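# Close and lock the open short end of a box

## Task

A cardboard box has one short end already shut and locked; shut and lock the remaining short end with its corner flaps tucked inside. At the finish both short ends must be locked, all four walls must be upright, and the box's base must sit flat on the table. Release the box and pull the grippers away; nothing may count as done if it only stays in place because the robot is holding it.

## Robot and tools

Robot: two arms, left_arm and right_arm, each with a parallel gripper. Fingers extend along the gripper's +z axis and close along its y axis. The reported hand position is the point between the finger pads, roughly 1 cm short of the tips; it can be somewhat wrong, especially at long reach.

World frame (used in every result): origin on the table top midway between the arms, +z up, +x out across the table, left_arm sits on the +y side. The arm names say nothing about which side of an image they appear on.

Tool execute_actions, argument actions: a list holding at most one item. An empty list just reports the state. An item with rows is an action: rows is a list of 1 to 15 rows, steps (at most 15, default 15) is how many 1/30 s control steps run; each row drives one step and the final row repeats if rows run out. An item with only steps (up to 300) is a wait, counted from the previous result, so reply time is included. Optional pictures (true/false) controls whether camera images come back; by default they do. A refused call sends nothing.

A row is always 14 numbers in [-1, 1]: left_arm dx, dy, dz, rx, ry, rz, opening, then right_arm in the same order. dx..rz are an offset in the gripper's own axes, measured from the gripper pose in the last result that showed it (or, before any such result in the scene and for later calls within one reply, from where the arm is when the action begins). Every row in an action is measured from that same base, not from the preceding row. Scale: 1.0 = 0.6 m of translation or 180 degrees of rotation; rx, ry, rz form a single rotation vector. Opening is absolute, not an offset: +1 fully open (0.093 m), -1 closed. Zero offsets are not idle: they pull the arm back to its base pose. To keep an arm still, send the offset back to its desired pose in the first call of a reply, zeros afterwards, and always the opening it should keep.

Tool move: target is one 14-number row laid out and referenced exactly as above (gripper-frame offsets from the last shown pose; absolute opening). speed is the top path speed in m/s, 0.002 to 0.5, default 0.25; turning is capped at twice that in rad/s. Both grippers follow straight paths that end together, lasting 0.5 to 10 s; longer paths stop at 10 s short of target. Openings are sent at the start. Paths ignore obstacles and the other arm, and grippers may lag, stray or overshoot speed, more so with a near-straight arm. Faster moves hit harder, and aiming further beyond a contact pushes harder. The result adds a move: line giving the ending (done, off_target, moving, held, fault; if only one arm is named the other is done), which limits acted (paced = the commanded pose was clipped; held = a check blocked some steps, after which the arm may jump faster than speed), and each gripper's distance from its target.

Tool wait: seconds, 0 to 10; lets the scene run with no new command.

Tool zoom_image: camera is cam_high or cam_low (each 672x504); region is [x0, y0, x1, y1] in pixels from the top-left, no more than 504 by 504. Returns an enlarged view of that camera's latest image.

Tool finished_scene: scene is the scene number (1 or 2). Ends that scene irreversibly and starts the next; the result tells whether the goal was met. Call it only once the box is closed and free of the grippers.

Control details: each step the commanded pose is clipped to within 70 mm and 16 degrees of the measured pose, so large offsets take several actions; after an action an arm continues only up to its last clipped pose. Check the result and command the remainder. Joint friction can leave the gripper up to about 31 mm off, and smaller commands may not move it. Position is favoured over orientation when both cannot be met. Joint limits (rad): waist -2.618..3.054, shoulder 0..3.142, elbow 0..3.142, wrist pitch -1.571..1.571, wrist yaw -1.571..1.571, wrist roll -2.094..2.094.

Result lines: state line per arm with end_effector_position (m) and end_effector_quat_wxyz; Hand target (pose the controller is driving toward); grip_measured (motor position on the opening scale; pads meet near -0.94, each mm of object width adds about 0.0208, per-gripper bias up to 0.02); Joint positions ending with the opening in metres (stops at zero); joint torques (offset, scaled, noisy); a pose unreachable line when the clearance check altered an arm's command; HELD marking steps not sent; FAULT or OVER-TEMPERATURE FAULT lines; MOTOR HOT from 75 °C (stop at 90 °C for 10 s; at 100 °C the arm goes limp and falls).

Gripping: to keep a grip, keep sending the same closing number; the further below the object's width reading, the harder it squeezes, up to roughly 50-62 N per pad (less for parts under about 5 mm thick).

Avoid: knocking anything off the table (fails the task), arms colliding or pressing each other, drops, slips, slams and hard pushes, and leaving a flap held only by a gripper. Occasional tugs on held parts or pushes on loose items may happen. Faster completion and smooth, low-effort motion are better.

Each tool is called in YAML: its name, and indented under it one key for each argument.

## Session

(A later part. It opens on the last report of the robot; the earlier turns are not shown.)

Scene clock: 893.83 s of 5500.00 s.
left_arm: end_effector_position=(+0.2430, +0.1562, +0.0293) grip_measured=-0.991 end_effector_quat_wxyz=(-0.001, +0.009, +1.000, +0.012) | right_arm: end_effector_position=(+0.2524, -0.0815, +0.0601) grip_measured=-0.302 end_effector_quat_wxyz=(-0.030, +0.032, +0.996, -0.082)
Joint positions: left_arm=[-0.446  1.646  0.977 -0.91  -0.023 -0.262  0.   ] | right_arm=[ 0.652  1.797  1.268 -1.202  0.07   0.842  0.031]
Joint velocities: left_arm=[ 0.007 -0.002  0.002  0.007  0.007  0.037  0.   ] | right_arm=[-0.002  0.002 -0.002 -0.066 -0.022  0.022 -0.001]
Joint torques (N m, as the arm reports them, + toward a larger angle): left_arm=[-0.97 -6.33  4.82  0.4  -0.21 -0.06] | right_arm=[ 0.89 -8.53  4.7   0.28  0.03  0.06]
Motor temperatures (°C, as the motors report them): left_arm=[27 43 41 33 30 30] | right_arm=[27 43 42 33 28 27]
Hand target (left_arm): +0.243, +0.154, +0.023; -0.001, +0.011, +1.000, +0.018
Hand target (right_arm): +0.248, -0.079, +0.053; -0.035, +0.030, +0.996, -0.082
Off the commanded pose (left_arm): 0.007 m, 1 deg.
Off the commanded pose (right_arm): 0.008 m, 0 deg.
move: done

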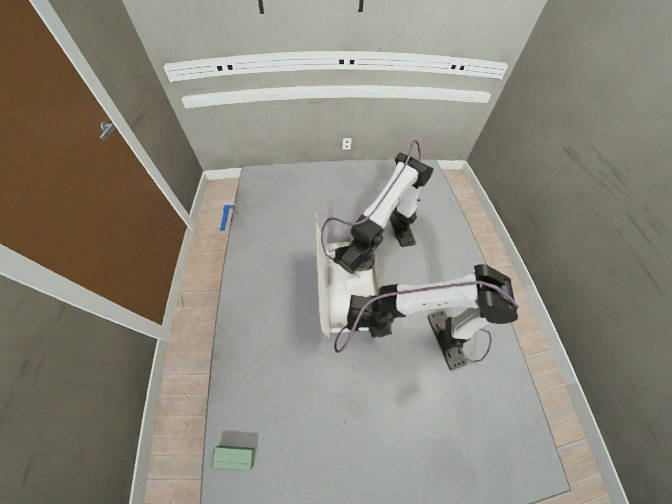

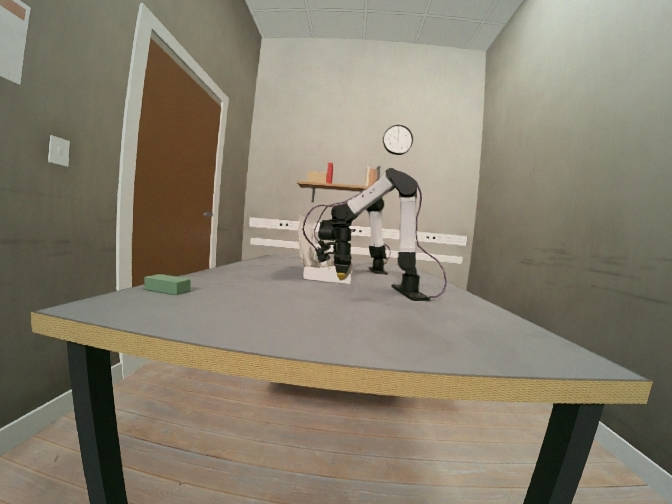

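move:
  target: [0,0,0.01,0,0,0,-1, 0.15,-0.1,-0.17,-0.05,0,0,-0.3]
  speed: 0.15

zoom_image:
  camera: "cam_high"
  region: [300, 210, 420, 350]

Scene clock: 901.50 s of 5500.00 s.
left_arm: end_effector_position=(+0.2429, +0.1560, +0.0293) grip_measured=-0.991 end_effector_quat_wxyz=(-0.001, +0.009, +1.000, +0.012) | right_arm: end_effector_position=(+0.1708, -0.1217, +0.1668) grip_measured=-0.302 end_effector_quat_wxyz=(-0.031, +0.036, +0.999, -0.011)
Joint positions: left_arm=[-0.446  1.646  0.977 -0.91  -0.022 -0.262  0.   ] | right_arm=[ 0.708  1.345  1.256 -1.539 -0.033  0.898  0.031]
Joint velocities: left_arm=[-0.022 -0.007  0.012 -0.022 -0.007  0.007  0.   ] | right_arm=[ 0.002 -0.002  0.007 -0.007  0.037 -0.007  0.   ]
Joint torques (N m, as the arm reports them, + toward a larger angle): left_arm=[ 0.26 -7.    4.32  0.44 -0.1   0.08] | right_arm=[ 0.95 -5.67  7.8   0.19 -0.02  0.06]
Motor temperatures (°C, as the motors report them): left_arm=[27 43 41 33 30 30] | right_arm=[27 43 42 33 28 27]
Hand target (left_arm): +0.243, +0.156, +0.023; -0.001, +0.009, +1.000, +0.012
Hand target (right_arm): +0.167, -0.120, +0.174; -0.029, +0.034, +0.999, -0.003
Off the commanded pose (left_arm): 0.006 m, 0 deg.
Off the commanded pose (right_arm): 0.011 m, 1 deg.
After step 90, 3.13 s passed at rest.
move: off_target (right_arm)

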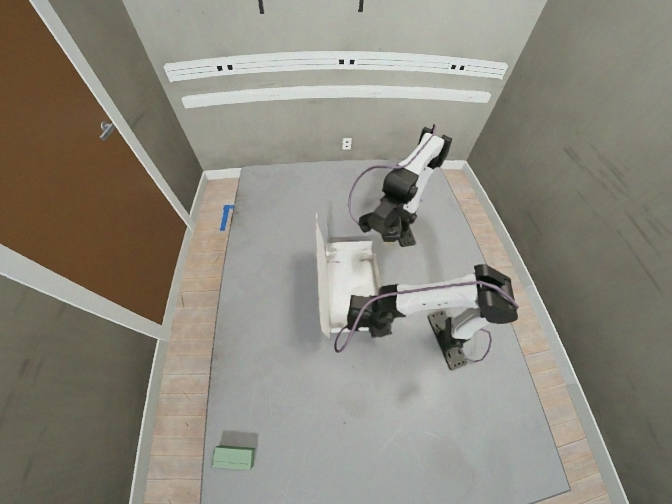

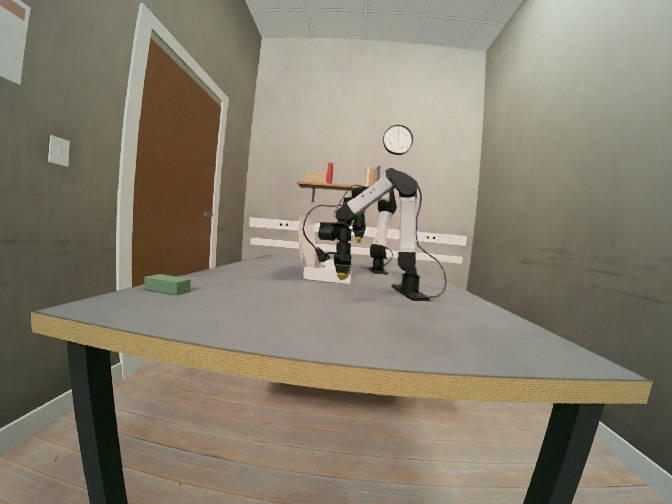

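Region (300, 210, 420, 350) of cam_high's 672x504 image, scaled by 3.600, with more detail than that image has; it fills the left 432 columns of this view, and the rest is white.

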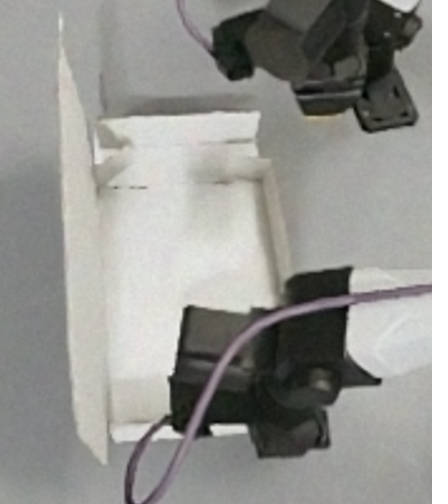

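move:
  target: [0,0,0.01,0,0,0,-1, -0.155,-0.075,0.08,-0.11,0,0,1]
  speed: 0.15

move:
  target: [0,0,0.01,0,0,0,-1, 0,-0.035,0.135,0,0,0,1]
  speed: 0.06

zoom_image:
  camera: "cam_high"
  region: [300, 210, 420, 350]

Scene clock: 935.77 s of 5500.00 s.
left_arm: end_effector_position=(+0.2429, +0.1560, +0.0293) grip_measured=-0.991 end_effector_quat_wxyz=(-0.001, +0.009, +1.000, +0.012) | right_arm: end_effector_position=(+0.2546, -0.1710, +0.1195) grip_measured=+1.000 end_effector_quat_wxyz=(-0.025, +0.041, +0.987, +0.153)
Joint positions: left_arm=[-0.446  1.646  0.977 -0.91  -0.022 -0.262  0.   ] | right_arm=[ 0.094  1.381  1.065 -1.225 -0.311  0.302  0.093]
Joint velocities: left_arm=[-0.002 -0.007 -0.002  0.022  0.066 -0.007  0.   ] | right_arm=[-0.002 -0.007 -0.007 -0.022  0.007 -0.007  0.   ]
Joint torques (N m, as the arm reports them, + toward a larger angle): left_arm=[ 0.11 -7.13  4.46  0.45 -0.15  0.06] | right_arm=[-1.33 -4.52  5.46  0.81 -0.21 -0.08]
Motor temperatures (°C, as the motors report them): left_arm=[27 42 40 32 30 30] | right_arm=[27 38 43 33 27 27]
Hand target (left_arm): +0.243, +0.156, +0.023; -0.002, +0.009, +1.000, +0.012
Hand target (right_arm): +0.257, -0.171, +0.114; -0.027, +0.041, +0.986, +0.159
Off the commanded pose (left_arm): 0.006 m, 0 deg.
Off the commanded pose (right_arm): 0.007 m, 1 deg.
After step 90, 29.53 s passed at rest.
move: done

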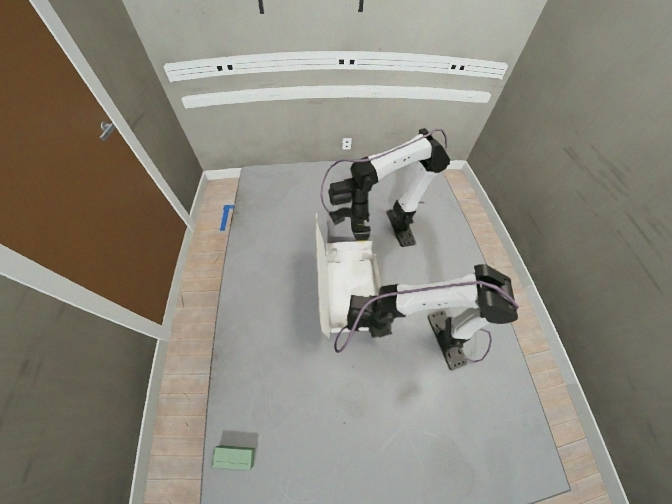

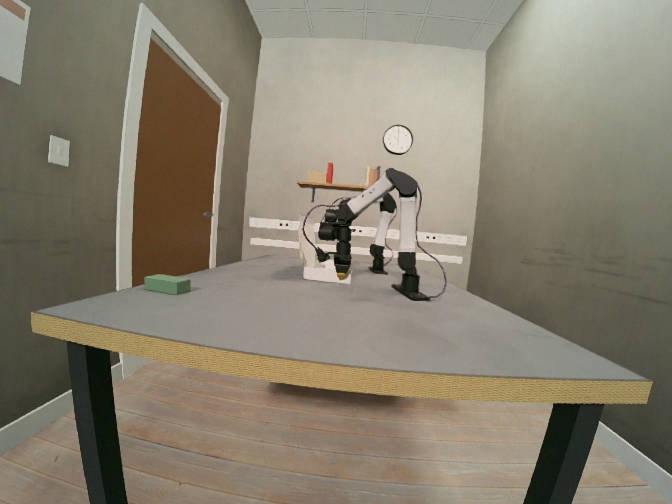

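Scene clock: 937.67 s of 5500.00 s.
left_arm: end_effector_position=(+0.2429, +0.1560, +0.0293) grip_measured=-0.991 end_effector_quat_wxyz=(-0.001, +0.009, +1.000, +0.012) | right_arm: end_effector_position=(+0.2516, -0.1688, +0.0425) grip_measured=+1.000 end_effector_quat_wxyz=(-0.021, +0.042, +0.987, +0.155)
Joint positions: left_arm=[-0.446  1.646  0.977 -0.91  -0.022 -0.262  0.   ] | right_arm=[ 0.106  1.436  0.795 -0.886 -0.311  0.319  0.093]
Joint velocities: left_arm=[ 0.007 -0.002  0.002 -0.066 -0.022 -0.007  0.   ] | right_arm=[-0.002 -0.002  0.007  0.081  0.037 -0.007  0.   ]
Joint torques (N m, as the arm reports them, + toward a larger angle): left_arm=[ 0.25 -7.03  4.32  0.4  -0.15  0.08] | right_arm=[ 0.94 -4.57  5.05  0.83 -0.11  0.07]
Motor temperatures (°C, as the motors report them): left_arm=[27 42 40 32 30 30] | right_arm=[27 38 43 33 27 27]
Hand target (left_arm): +0.243, +0.156, +0.023; -0.002, +0.009, +1.000, +0.012
Hand target (right_arm): +0.250, -0.166, +0.037; -0.025, +0.041, +0.987, +0.153
Off the commanded pose (left_arm): 0.006 m, 0 deg.
Off the commanded pose (right_arm): 0.007 m, 0 deg.
move: done

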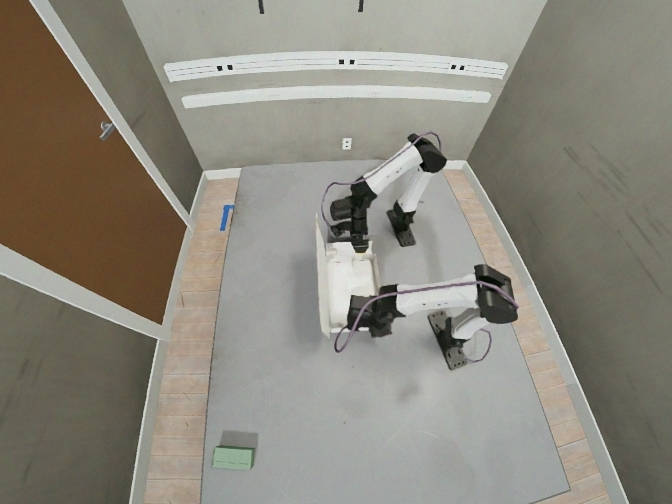

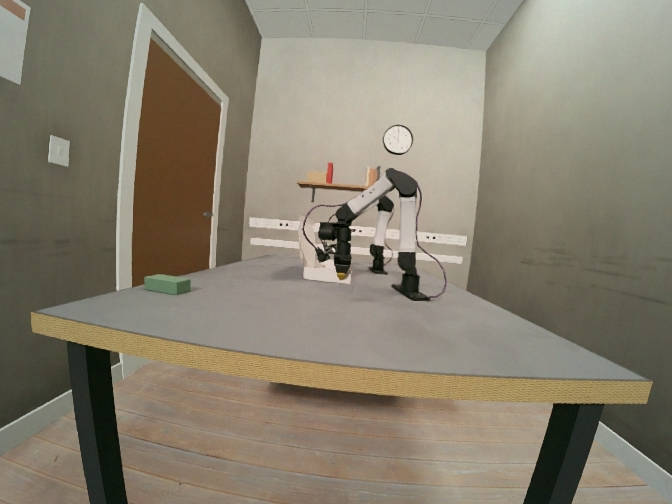

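Region (300, 210, 420, 350) of cam_high's 672x504 image, scaled by 3.600, with more detail than that image has; it fills the left 432 columns of this view, and the rest is white.

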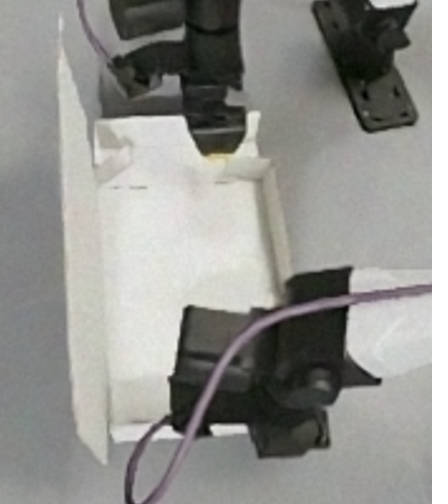

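move:
  target: [0,-0.01,0.02,0,0,0,-1, 0,0.13,0.03,0,0,0,1]
  speed: 0.03

zoom_image:
  camera: "cam_high"
  region: [300, 210, 420, 350]

Scene clock: 946.53 s of 5500.00 s.
left_arm: end_effector_position=(+0.2432, +0.1563, +0.0294) grip_measured=-0.991 end_effector_quat_wxyz=(-0.001, +0.009, +1.000, +0.013) | right_arm: end_effector_position=(+0.2460, -0.1186, +0.0441) grip_measured=+1.000 end_effector_quat_wxyz=(-0.031, +0.052, +0.993, +0.106)
Joint positions: left_arm=[-0.446  1.646  0.977 -0.909 -0.024 -0.264  0.   ] | right_arm=[ 0.378  1.508  0.883 -0.886 -0.213  0.61   0.093]
Joint velocities: left_arm=[ 0.007 -0.007 -0.032 -0.037 -0.066  0.066  0.   ] | right_arm=[0.002 0.002 0.007 0.022 0.007 0.051 0.   ]
Joint torques (N m, as the arm reports them, + toward a larger angle): left_arm=[-1.35 -5.5   3.7   0.63 -0.08 -0.14] | right_arm=[ 2.2  -5.08  8.25  1.29 -0.66  0.08]
Motor temperatures (°C, as the motors report them): left_arm=[27 42 40 32 30 30] | right_arm=[27 37 43 33 27 27]
Hand target (left_arm): +0.242, +0.150, +0.018; -0.002, +0.009, +1.000, +0.011
Hand target (right_arm): +0.256, -0.092, +0.052; -0.022, +0.041, +0.987, +0.155
Off the commanded pose (left_arm): 0.014 m, 0 deg.
Off the commanded pose (right_arm): 0.032 m, 6 deg.
After step 90, 2.97 s passed at rest.
move: off_target (left_arm, right_arm)

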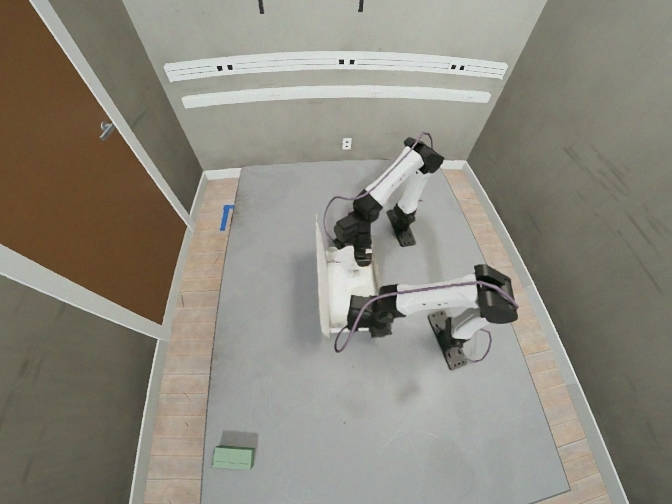

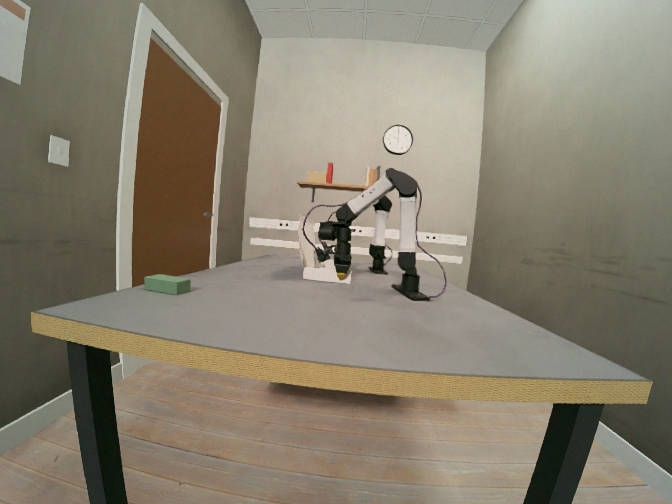

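Region (300, 210, 420, 350) of cam_high's 672x504 image, scaled by 3.600, with more detail than that image has; it fills the left 432 columns of this view, and the rest is white.

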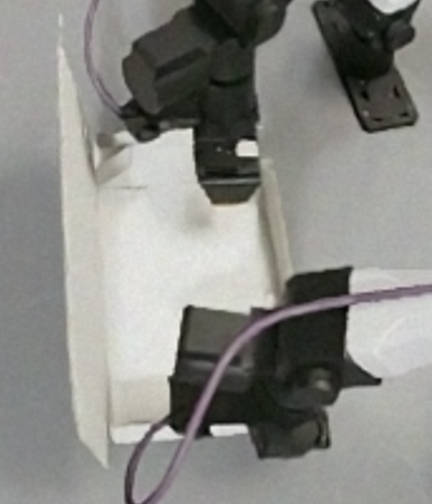

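move:
  target: [0,-0.01,0.02,0,0,0,-1, -0.02,0.09,-0.05,-0.06,0,0,1]
  speed: 0.02

zoom_image:
  camera: "cam_high"
  region: [300, 210, 420, 350]

Scene clock: 957.83 s of 5500.00 s.
left_arm: end_effector_position=(+0.2431, +0.1568, +0.0294) grip_measured=-0.991 end_effector_quat_wxyz=(-0.001, +0.005, +1.000, +0.014) | right_arm: end_effector_position=(+0.2519, -0.1017, +0.0703) grip_measured=+1.000 end_effector_quat_wxyz=(-0.042, +0.067, +0.987, +0.142)
Joint positions: left_arm=[-0.446  1.646  0.977 -0.91  -0.027 -0.271  0.   ] | right_arm=[ 0.378  1.508  0.979 -0.959 -0.285  0.647  0.093]
Joint velocities: left_arm=[ 0.017 -0.012 -0.027 -0.037  0.007 -0.066  0.   ] | right_arm=[-0.002  0.002  0.012 -0.037  0.022  0.022  0.   ]
Joint torques (N m, as the arm reports them, + toward a larger angle): left_arm=[-1.23 -5.57  3.61  0.6  -0.1  -0.06] | right_arm=[ 1.47 -6.69  8.89  1.31 -0.73  0.07]
Motor temperatures (°C, as the motors report them): left_arm=[27 42 40 32 30 30] | right_arm=[27 37 44 33 28 27]
Hand target (left_arm): +0.242, +0.151, +0.018; -0.001, +0.009, +1.000, +0.013
Hand target (right_arm): +0.263, -0.076, +0.086; -0.028, +0.053, +0.978, +0.198
Off the commanded pose (left_arm): 0.014 m, 0 deg.
Off the commanded pose (right_arm): 0.034 m, 7 deg.
After step 90, 3.37 s passed at rest.
move: off_target (left_arm, right_arm)

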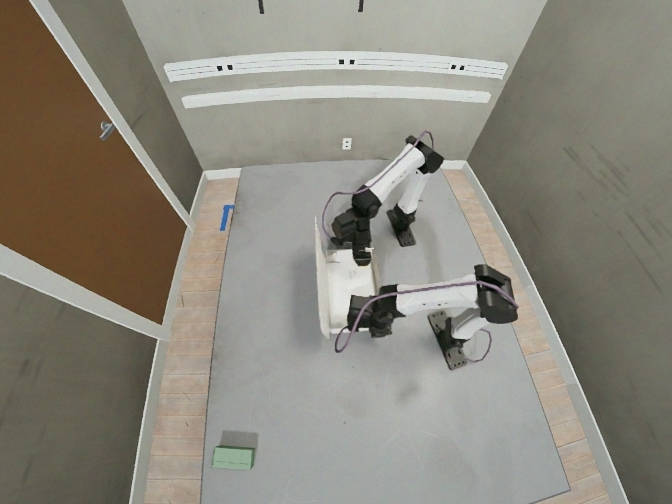

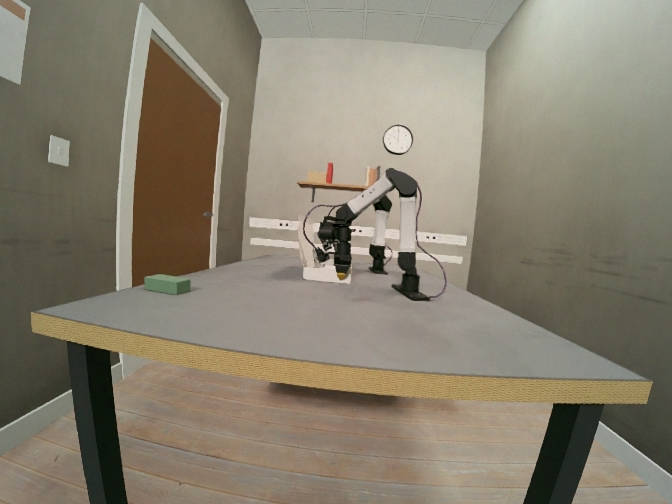

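Region (300, 210, 420, 350) of cam_high's 672x504 image, scaled by 3.600, with more detail than that image has; it fills the left 432 columns of this view, and the rest is white.

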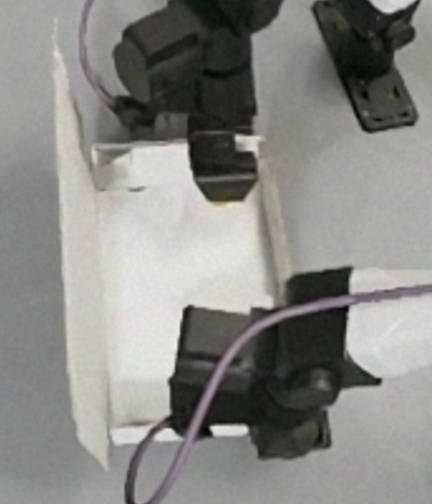

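Working. Push +y horizontally, harder.

move:
  target: [0,-0.02,0.02,0,0,0,-1, 0,0.1,0.03,-0.04,0,0,1]
  speed: 0.02

zoom_image:
  camera: "cam_high"
  region: [300, 210, 420, 350]

Scene clock: 966.87 s of 5500.00 s.
left_arm: end_effector_position=(+0.2427, +0.1566, +0.0294) grip_measured=-0.991 end_effector_quat_wxyz=(+0.000, +0.003, +1.000, +0.020) | right_arm: end_effector_position=(+0.2525, -0.0779, +0.0709) grip_measured=+1.000 end_effector_quat_wxyz=(-0.033, +0.086, +0.986, +0.139)
Joint positions: left_arm=[-0.455  1.646  0.977 -0.912 -0.039 -0.283  0.   ] | right_arm=[ 0.468  1.533  1.006 -0.917 -0.258  0.778  0.093]
Joint velocities: left_arm=[-0.002  0.002 -0.007 -0.022  0.022  0.066  0.   ] | right_arm=[-0.002 -0.007  0.002 -0.007  0.022  0.037  0.   ]
Joint torques (N m, as the arm reports them, + toward a larger angle): left_arm=[-2.14 -5.    4.25  0.61  0.02 -0.24] | right_arm=[ 2.76 -4.05  7.26  1.81 -0.96  0.11]
Motor temperatures (°C, as the motors report them): left_arm=[27 42 40 32 30 30] | right_arm=[27 37 44 34 28 27]
Hand target (left_arm): +0.242, +0.145, +0.018; -0.001, +0.005, +1.000, +0.014
Hand target (right_arm): +0.256, -0.043, +0.073; -0.041, +0.067, +0.976, +0.201
Off the commanded pose (left_arm): 0.017 m, 1 deg.
Off the commanded pose (right_arm): 0.039 m, 8 deg.
After step 90, 2.67 s passed at rest.
move: off_target (left_arm, right_arm)

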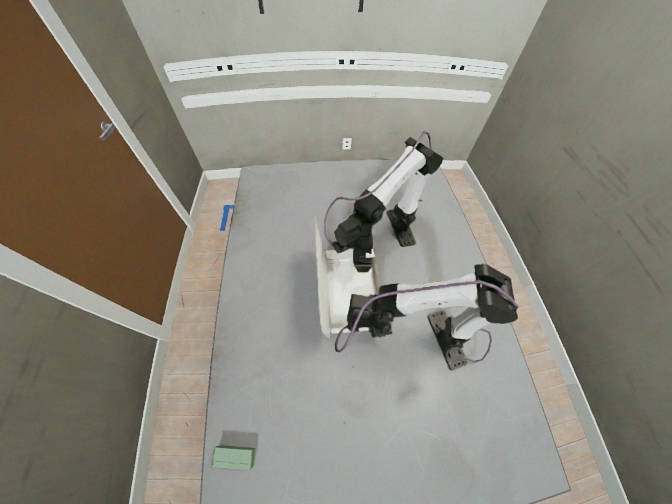

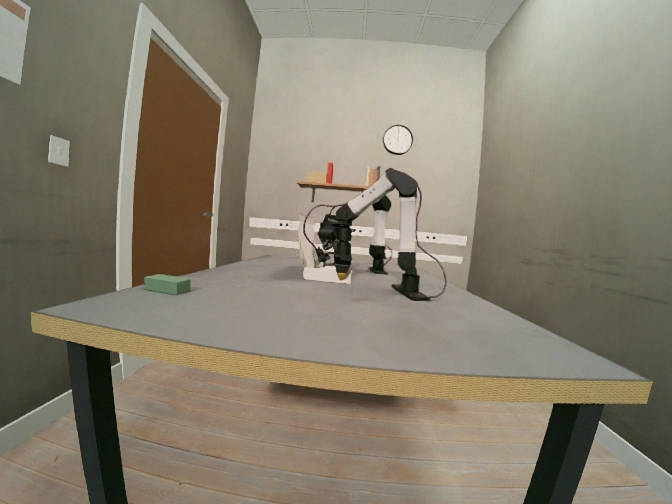

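Region (300, 210, 420, 350) of cam_high's 672x504 image, scaled by 3.600, with more detail than that image has; it fills the left 432 columns of this view, and the rest is white.

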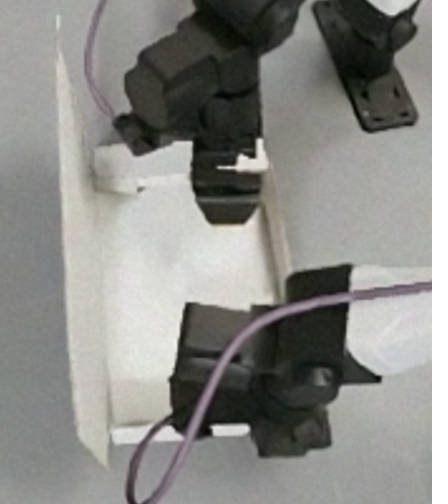

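move:
  target: [0,-0.02,0.02,0,0,0,-1, 0,0.05,0.1,0.03,0,0.03,1]
  speed: 0.02

zoom_image:
  camera: "cam_high"
  region: [300, 210, 420, 350]

Scene clock: 975.73 s of 5500.00 s.
left_arm: end_effector_position=(+0.2419, +0.1568, +0.0295) grip_measured=-0.991 end_effector_quat_wxyz=(+0.001, +0.001, +1.000, +0.026) | right_arm: end_effector_position=(+0.2544, -0.0911, +0.0444) grip_measured=+1.000 end_effector_quat_wxyz=(-0.011, +0.128, +0.992, -0.010)
Joint positions: left_arm=[-0.463  1.646  0.977 -0.915 -0.051 -0.295  0.   ] | right_arm=[ 0.578  1.681  1.079 -0.999 -0.002  0.956  0.093]
Joint velocities: left_arm=[-0.012  0.012  0.002 -0.022 -0.007 -0.007  0.   ] | right_arm=[0.002 0.007 0.007 0.007 0.022 0.007 0.   ]
Joint torques (N m, as the arm reports them, + toward a larger angle): left_arm=[-2.16 -4.91  4.14  0.64 -0.01 -0.2 ] | right_arm=[ 3.28 -3.51  5.78  1.97 -1.39  0.29]
Motor temperatures (°C, as the motors report them): left_arm=[27 41 40 32 30 30] | right_arm=[27 36 44 35 29 27]
Hand target (left_arm): +0.242, +0.145, +0.018; +0.000, +0.003, +1.000, +0.020
Hand target (right_arm): +0.252, -0.040, +0.032; -0.046, +0.125, +0.988, +0.081
Off the commanded pose (left_arm): 0.017 m, 1 deg.
Off the commanded pose (right_arm): 0.063 m, 12 deg.
After step 90, 2.30 s passed at rest.
move: off_target (left_arm, right_arm)

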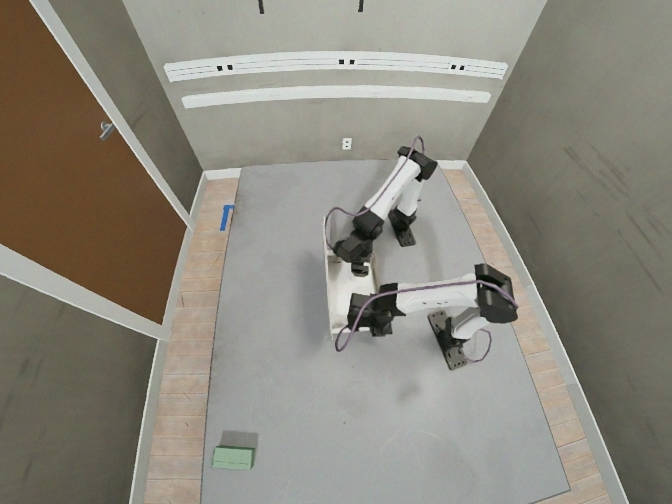

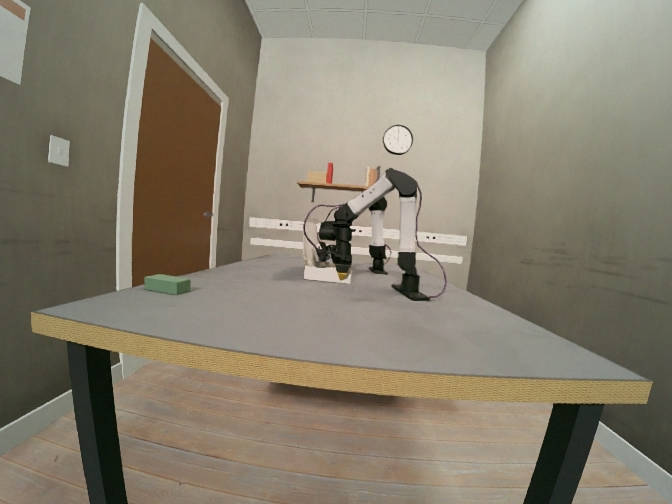

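Region (300, 210, 420, 350) of cam_high's 672x504 image, scaled by 3.600, with more detail than that image has; it fills the left 432 columns of this view, and the rest is white.

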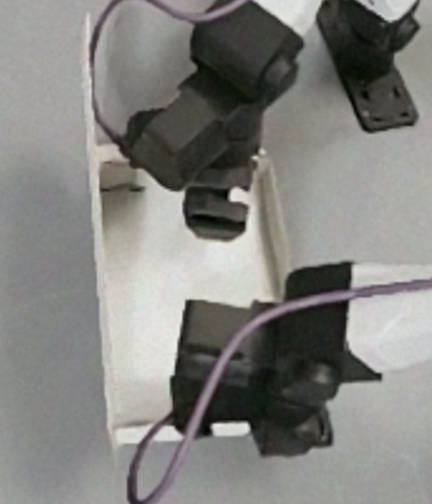

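move:
  target: [0,-0.02,0.02,0,0,0,-1, 0,0.05,0.02,-0.09,0,-0.09,1]
  speed: 0.02

zoom_image:
  camera: "cam_high"
  region: [300, 210, 420, 350]

Scene clock: 1005.43 s of 5500.00 s.
left_arm: end_effector_position=(+0.2411, +0.1547, +0.0296) grip_measured=-0.991 end_effector_quat_wxyz=(+0.001, -0.000, +1.000, +0.027) | right_arm: end_effector_position=(+0.2442, -0.0894, +0.0311) grip_measured=+1.000 end_effector_quat_wxyz=(-0.029, +0.002, +0.998, +0.060)
Joint positions: left_arm=[-0.472  1.646  0.977 -0.916 -0.052 -0.307  0.   ] | right_arm=[ 0.527  1.625  0.955 -0.873 -0.131  0.654  0.093]
Joint velocities: left_arm=[-0.002  0.007  0.002  0.037  0.007 -0.051  0.   ] | right_arm=[-0.012 -0.002 -0.002 -0.037 -0.037  0.022  0.   ]
Joint torques (N m, as the arm reports them, + toward a larger angle): left_arm=[-2.03 -4.75  4.21  0.56 -0.12 -0.22] | right_arm=[-0.53 -8.5   4.98  1.89 -0.59 -0.16]
Motor temperatures (°C, as the motors report them): left_arm=[27 40 39 32 30 30] | right_arm=[28 37 43 36 30 27]
Hand target (left_arm): +0.241, +0.146, +0.018; +0.000, +0.001, +1.000, +0.026
Hand target (right_arm): +0.260, -0.064, +0.035; +0.002, -0.013, +0.992, +0.126
Off the commanded pose (left_arm): 0.016 m, 0 deg.
Off the commanded pose (right_arm): 0.032 m, 9 deg.
After step 90, 16.50 s passed at rest.
move: off_target (left_arm, right_arm; path cut at 10 s)

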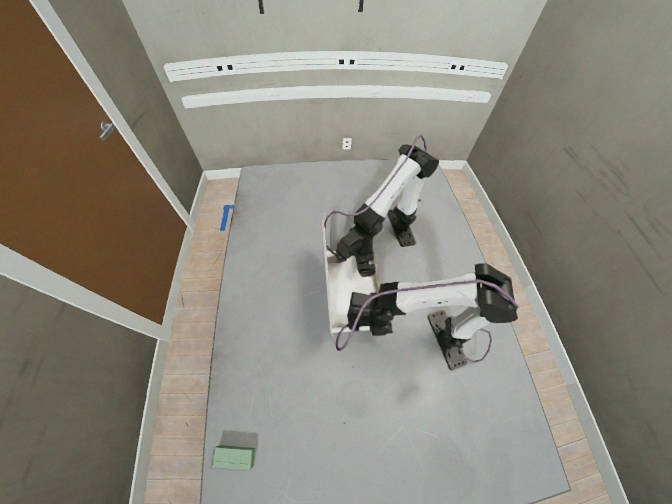

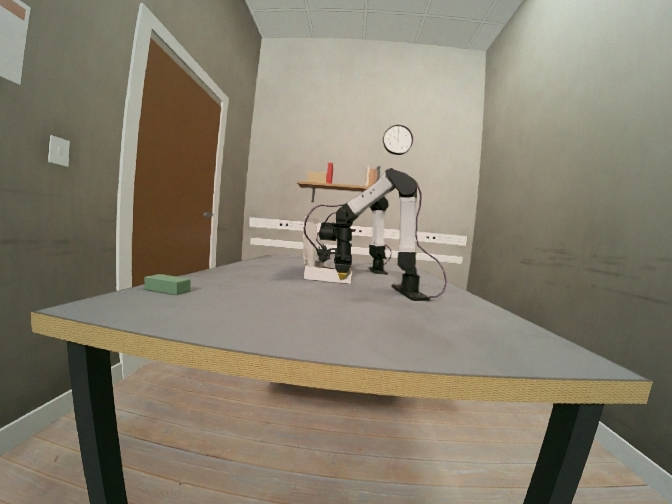

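Region (300, 210, 420, 350) of cam_high's 672x504 image, scaled by 3.600, with more detail than that image has; it fills the left 432 columns of this view, and the rest is white.

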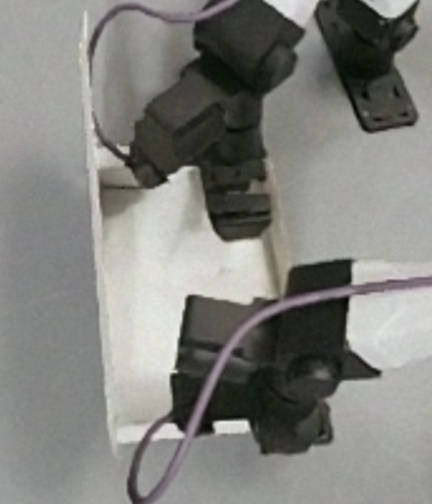

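move:
  target: [0,-0.01,0.02,0,0,0,-1, -0.01,0.04,-0.06,-0.13,0,0,1]
  speed: 0.05

zoom_image:
  camera: "cam_high"
  region: [300, 210, 420, 350]

Scene clock: 1022.53 s of 5500.00 s.
left_arm: end_effector_position=(+0.2424, +0.1489, +0.0294) grip_measured=-0.991 end_effector_quat_wxyz=(+0.003, +0.001, +1.000, +0.014) | right_arm: end_effector_position=(+0.2483, -0.0721, +0.0640) grip_measured=+1.000 end_effector_quat_wxyz=(-0.045, +0.013, +0.970, +0.241)
Joint positions: left_arm=[-0.476  1.646  0.977 -0.904 -0.028 -0.308  0.   ] | right_arm=[ 0.376  1.504  0.892 -0.787 -0.466  0.565  0.093]
Joint velocities: left_arm=[ 0.002 -0.007  0.002 -0.037 -0.051 -0.037  0.   ] | right_arm=[ 0.002  0.007  0.002  0.007 -0.037 -0.007  0.   ]
Joint torques (N m, as the arm reports them, + toward a larger angle): left_arm=[-0.8  -5.45  3.67  0.51 -0.41 -0.14] | right_arm=[-1.24 -8.54  5.42  1.23 -0.37 -0.08]
Motor temperatures (°C, as the motors report them): left_arm=[28 40 39 32 30 30] | right_arm=[27 38 42 37 29 27]
Hand target (left_arm): +0.241, +0.149, +0.018; +0.001, -0.000, +1.000, +0.027
Hand target (right_arm): +0.252, -0.070, +0.069; -0.031, +0.008, +0.965, +0.260
Off the commanded pose (left_arm): 0.012 m, 2 deg.
Off the commanded pose (right_arm): 0.007 m, 3 deg.
After step 90, 9.77 s passed at rest.
move: off_target (left_arm, right_arm)

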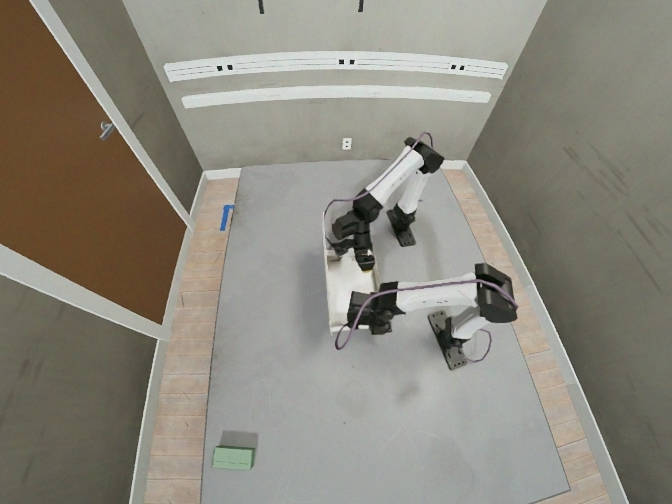

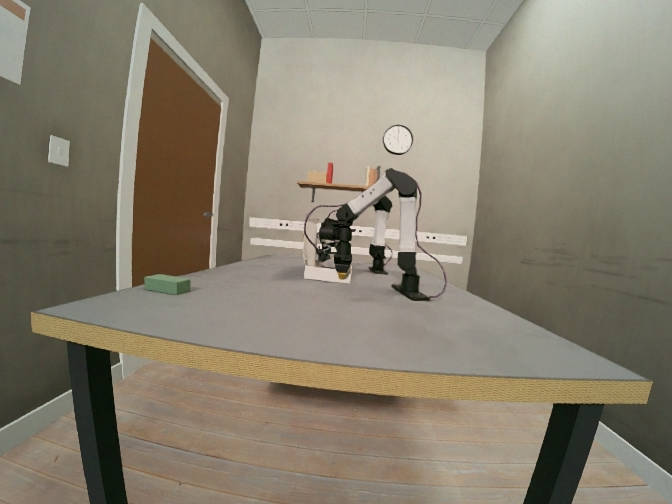

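Region (300, 210, 420, 350) of cam_high's 672x504 image, scaled by 3.600, with more detail than that image has; it fills the left 432 columns of this view, and the rest is white.

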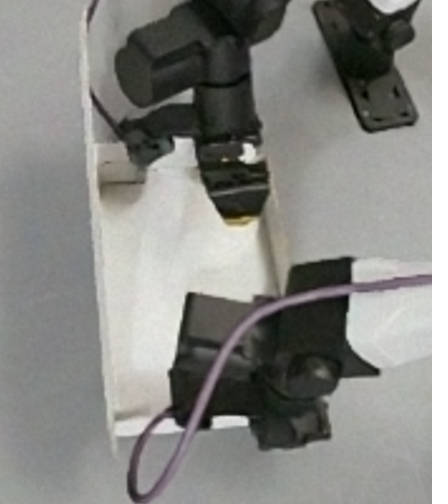

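move:
  target: [0,0,0.02,0,0,0,-1, 0,-0.03,-0.01,-0.07,0,0,0.1]
  speed: 0.05

zoom_image:
  camera: "cam_high"
  region: [310, 220, 400, 300]

zoom_image:
  camera: "cam_low"
  region: [290, 220, 380, 300]

Scene clock: 1036.70 s of 5500.00 s.
left_arm: end_effector_position=(+0.2418, +0.1476, +0.0291) grip_measured=-0.991 end_effector_quat_wxyz=(+0.001, +0.003, +1.000, +0.010) | right_arm: end_effector_position=(+0.2556, -0.0871, +0.0624) grip_measured=+0.102 end_effector_quat_wxyz=(-0.038, +0.016, +0.939, +0.341)
Joint positions: left_arm=[-0.476  1.646  0.976 -0.903 -0.019 -0.305  0.   ] | right_arm=[ 0.202  1.48   0.777 -0.678 -0.679  0.424  0.05 ]
Joint velocities: left_arm=[ 0.017 -0.012  0.012 -0.051 -0.095  0.022  0.   ] | right_arm=[ 0.017 -0.012  0.017  0.007 -0.022 -0.022 -0.001]
Joint torques (N m, as the arm reports them, + toward a larger angle): left_arm=[ 0.33 -6.08  3.39  0.63 -0.25 -0.01] | right_arm=[-1.11 -7.59  4.26  0.88 -0.4  -0.1 ]
Motor temperatures (°C, as the motors report them): left_arm=[27 40 39 32 30 30] | right_arm=[27 39 42 36 29 27]
Hand target (left_arm): +0.242, +0.149, +0.018; +0.002, +0.001, +1.000, +0.014
Hand target (right_arm): +0.248, -0.090, +0.061; -0.045, +0.018, +0.937, +0.345
Off the commanded pose (left_arm): 0.012 m, 1 deg.
Off the commanded pose (right_arm): 0.009 m, 1 deg.
After step 90, 8.70 s passed at rest.
move: off_target (left_arm)

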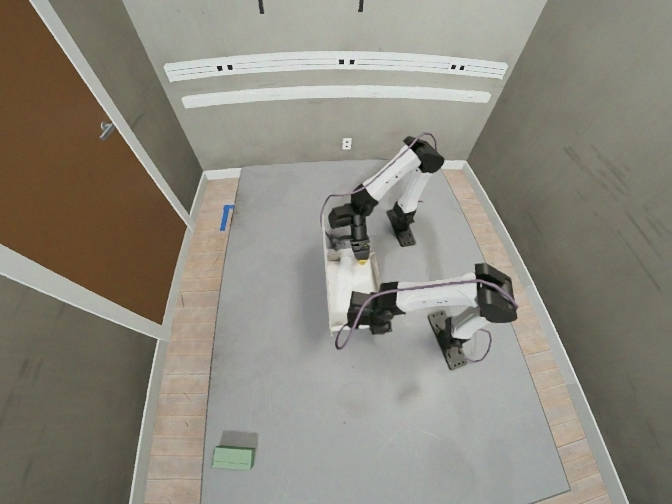

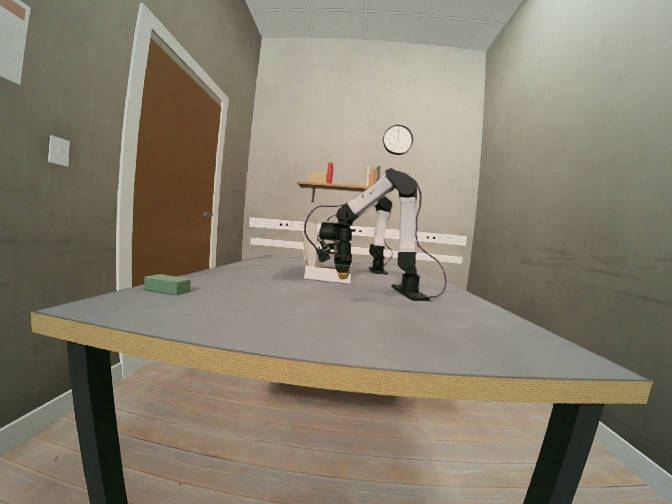

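Region (310, 220, 400, 300) of cam_high's 672x504 image, scaled by 5.600, with more detail than that image has.

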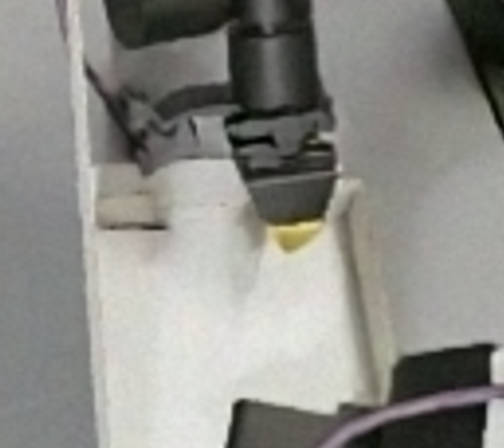

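Region (290, 220, 380, 300) of cam_low's 672x504 image, scaled by 5.600, with more detail than that image has.

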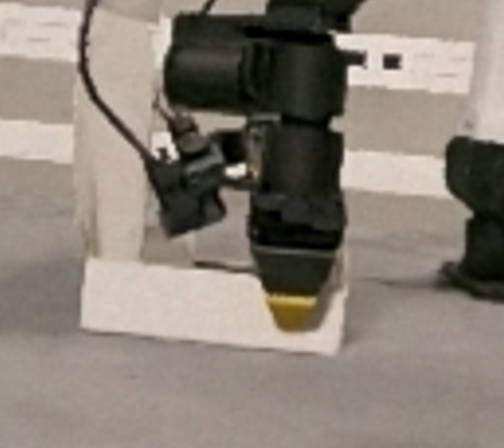

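move:
  target: [0,0,0.02,0,0,0,-1, 0,-0.02,0.03,0,0,0,-0.35]
  speed: 0.03

zoom_image:
  camera: "cam_high"
  region: [310, 220, 400, 300]

Scene clock: 1055.93 s of 5500.00 s.
left_arm: end_effector_position=(+0.2418, +0.1475, +0.0291) grip_measured=-0.991 end_effector_quat_wxyz=(+0.001, +0.003, +1.000, +0.010) | right_arm: end_effector_position=(+0.2613, -0.0852, +0.0517) grip_measured=-0.348 end_effector_quat_wxyz=(-0.023, +0.012, +0.938, +0.347)
Joint positions: left_arm=[-0.476  1.646  0.976 -0.903 -0.019 -0.305  0.   ] | right_arm=[ 0.202  1.502  0.742 -0.586 -0.679  0.428  0.029]
Joint velocities: left_arm=[-0.002 -0.002 -0.002 -0.022 -0.022  0.007  0.   ] | right_arm=[-0.017 -0.017 -0.017 -0.022 -0.037 -0.022  0.   ]
Joint torques (N m, as the arm reports them, + toward a larger angle): left_arm=[ 0.31 -6.13  3.34  0.64 -0.14  0.05] | right_arm=[ 0.8  -4.82  4.35  1.17 -0.27  0.04]
Motor temperatures (°C, as the motors report them): left_arm=[27 40 39 32 30 30] | right_arm=[27 39 42 35 28 27]
Hand target (left_arm): +0.241, +0.148, +0.018; +0.001, +0.003, +1.000, +0.010
Hand target (right_arm): +0.254, -0.085, +0.042; -0.038, +0.016, +0.939, +0.341
Off the commanded pose (left_arm): 0.012 m, 0 deg.
Off the commanded pose (right_arm): 0.013 m, 2 deg.
After step 90, 15.27 s passed at rest.
move: off_target (left_arm, right_arm)

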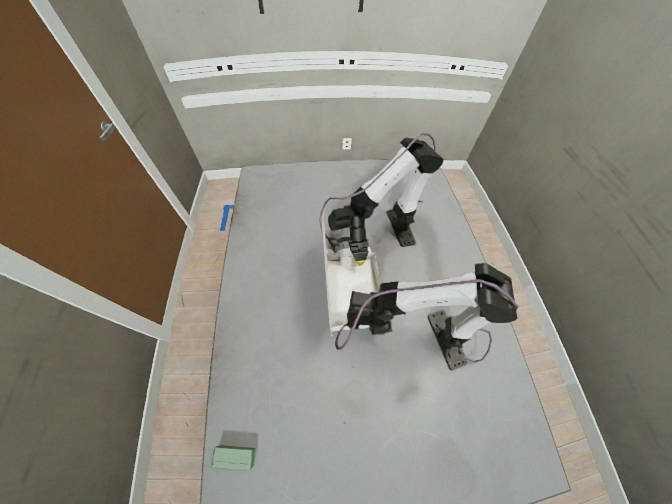

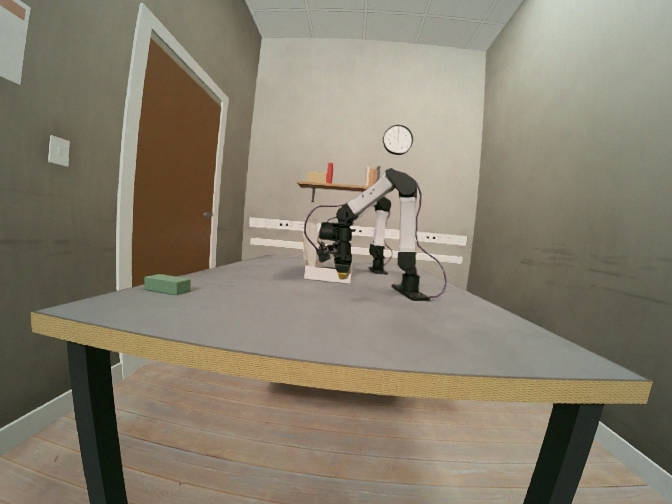

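Region (310, 220, 400, 300) of cam_high's 672x504 image, scaled by 5.600, with more detail than that image has.

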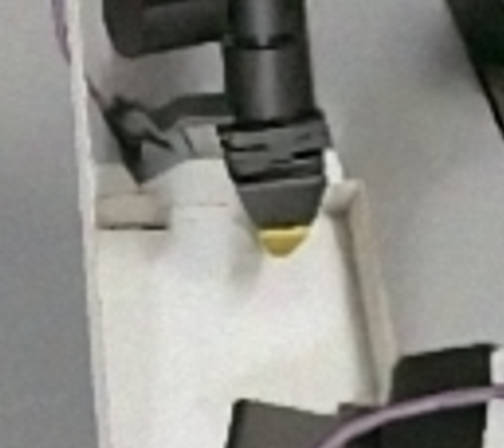

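move:
  target: [0,0,0.02,0,0,0,-1, 0.05,0.06,-0.2,0,0,0,-0.35]
  speed: 0.1

zoom_image:
  camera: "cam_high"
  region: [310, 220, 400, 300]

zoom_image:
  camera: "cam_low"
  region: [290, 220, 380, 300]

Scene clock: 1070.40 s of 5500.00 s.
left_arm: end_effector_position=(+0.2417, +0.1473, +0.0291) grip_measured=-0.991 end_effector_quat_wxyz=(+0.001, +0.006, +1.000, +0.009) | right_arm: end_effector_position=(+0.2346, -0.1345, +0.1567) grip_measured=-0.348 end_effector_quat_wxyz=(-0.035, +0.015, +0.940, +0.339)
Joint positions: left_arm=[-0.476  1.646  0.976 -0.903 -0.017 -0.297  0.   ] | right_arm=[ 0.017  1.297  1.026 -1.258 -0.695  0.185  0.029]
Joint velocities: left_arm=[ 0.002 -0.007 -0.002 -0.037  0.051 -0.022  0.   ] | right_arm=[ 0.002 -0.032  0.002  0.037 -0.037  0.007 -0.001]
Joint torques (N m, as the arm reports them, + toward a larger angle): left_arm=[ 0.22 -6.07  3.35  0.62 -0.14 -0.03] | right_arm=[-1.46 -5.76  8.1   0.5  -0.39 -0.11]
Motor temperatures (°C, as the motors report them): left_arm=[27 40 38 32 30 30] | right_arm=[27 38 42 35 28 27]
Hand target (left_arm): +0.241, +0.148, +0.018; +0.001, +0.003, +1.000, +0.009
Hand target (right_arm): +0.237, -0.135, +0.166; -0.023, +0.012, +0.938, +0.346
Off the commanded pose (left_arm): 0.012 m, 0 deg.
Off the commanded pose (right_arm): 0.011 m, 2 deg.
After step 90, 9.60 s passed at rest.
move: off_target (left_arm, right_arm)

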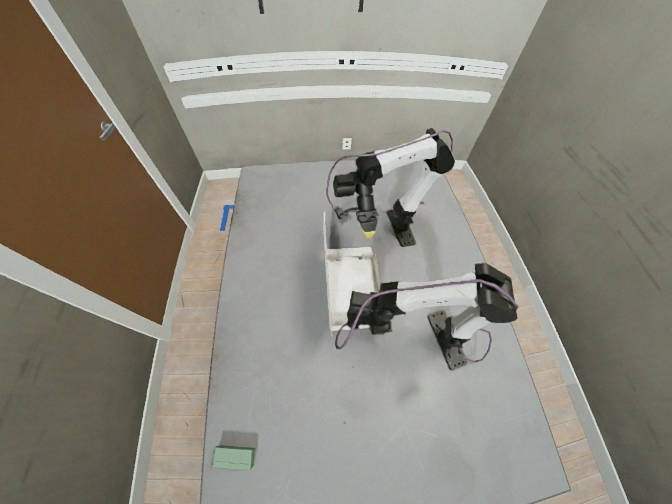

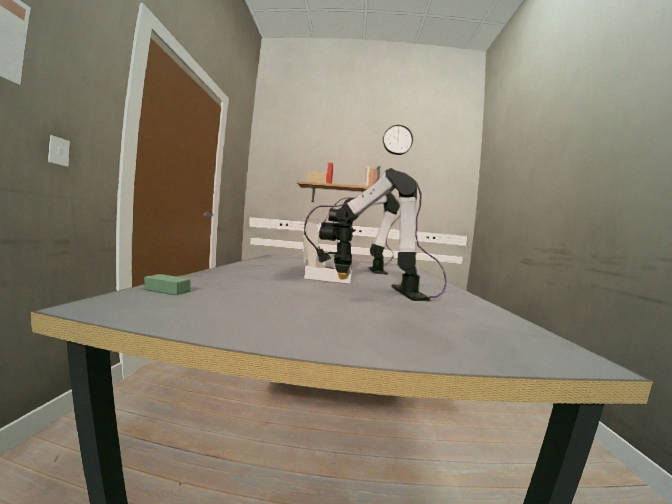

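Region (310, 220, 400, 300) of cam_high's 672x504 image, scaled by 5.600, with more detail than that image has.

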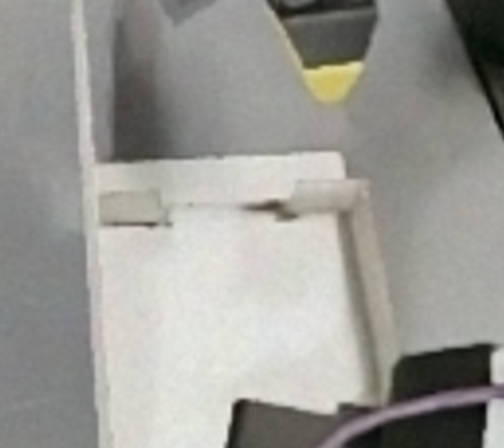

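Region (290, 220, 380, 300) of cam_low's 672x504 image, scaled by 5.600, with more detail than that image has.

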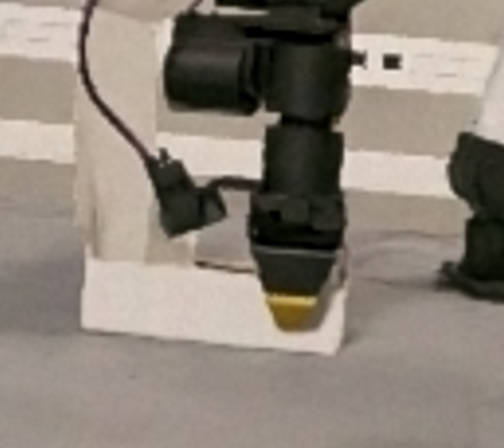

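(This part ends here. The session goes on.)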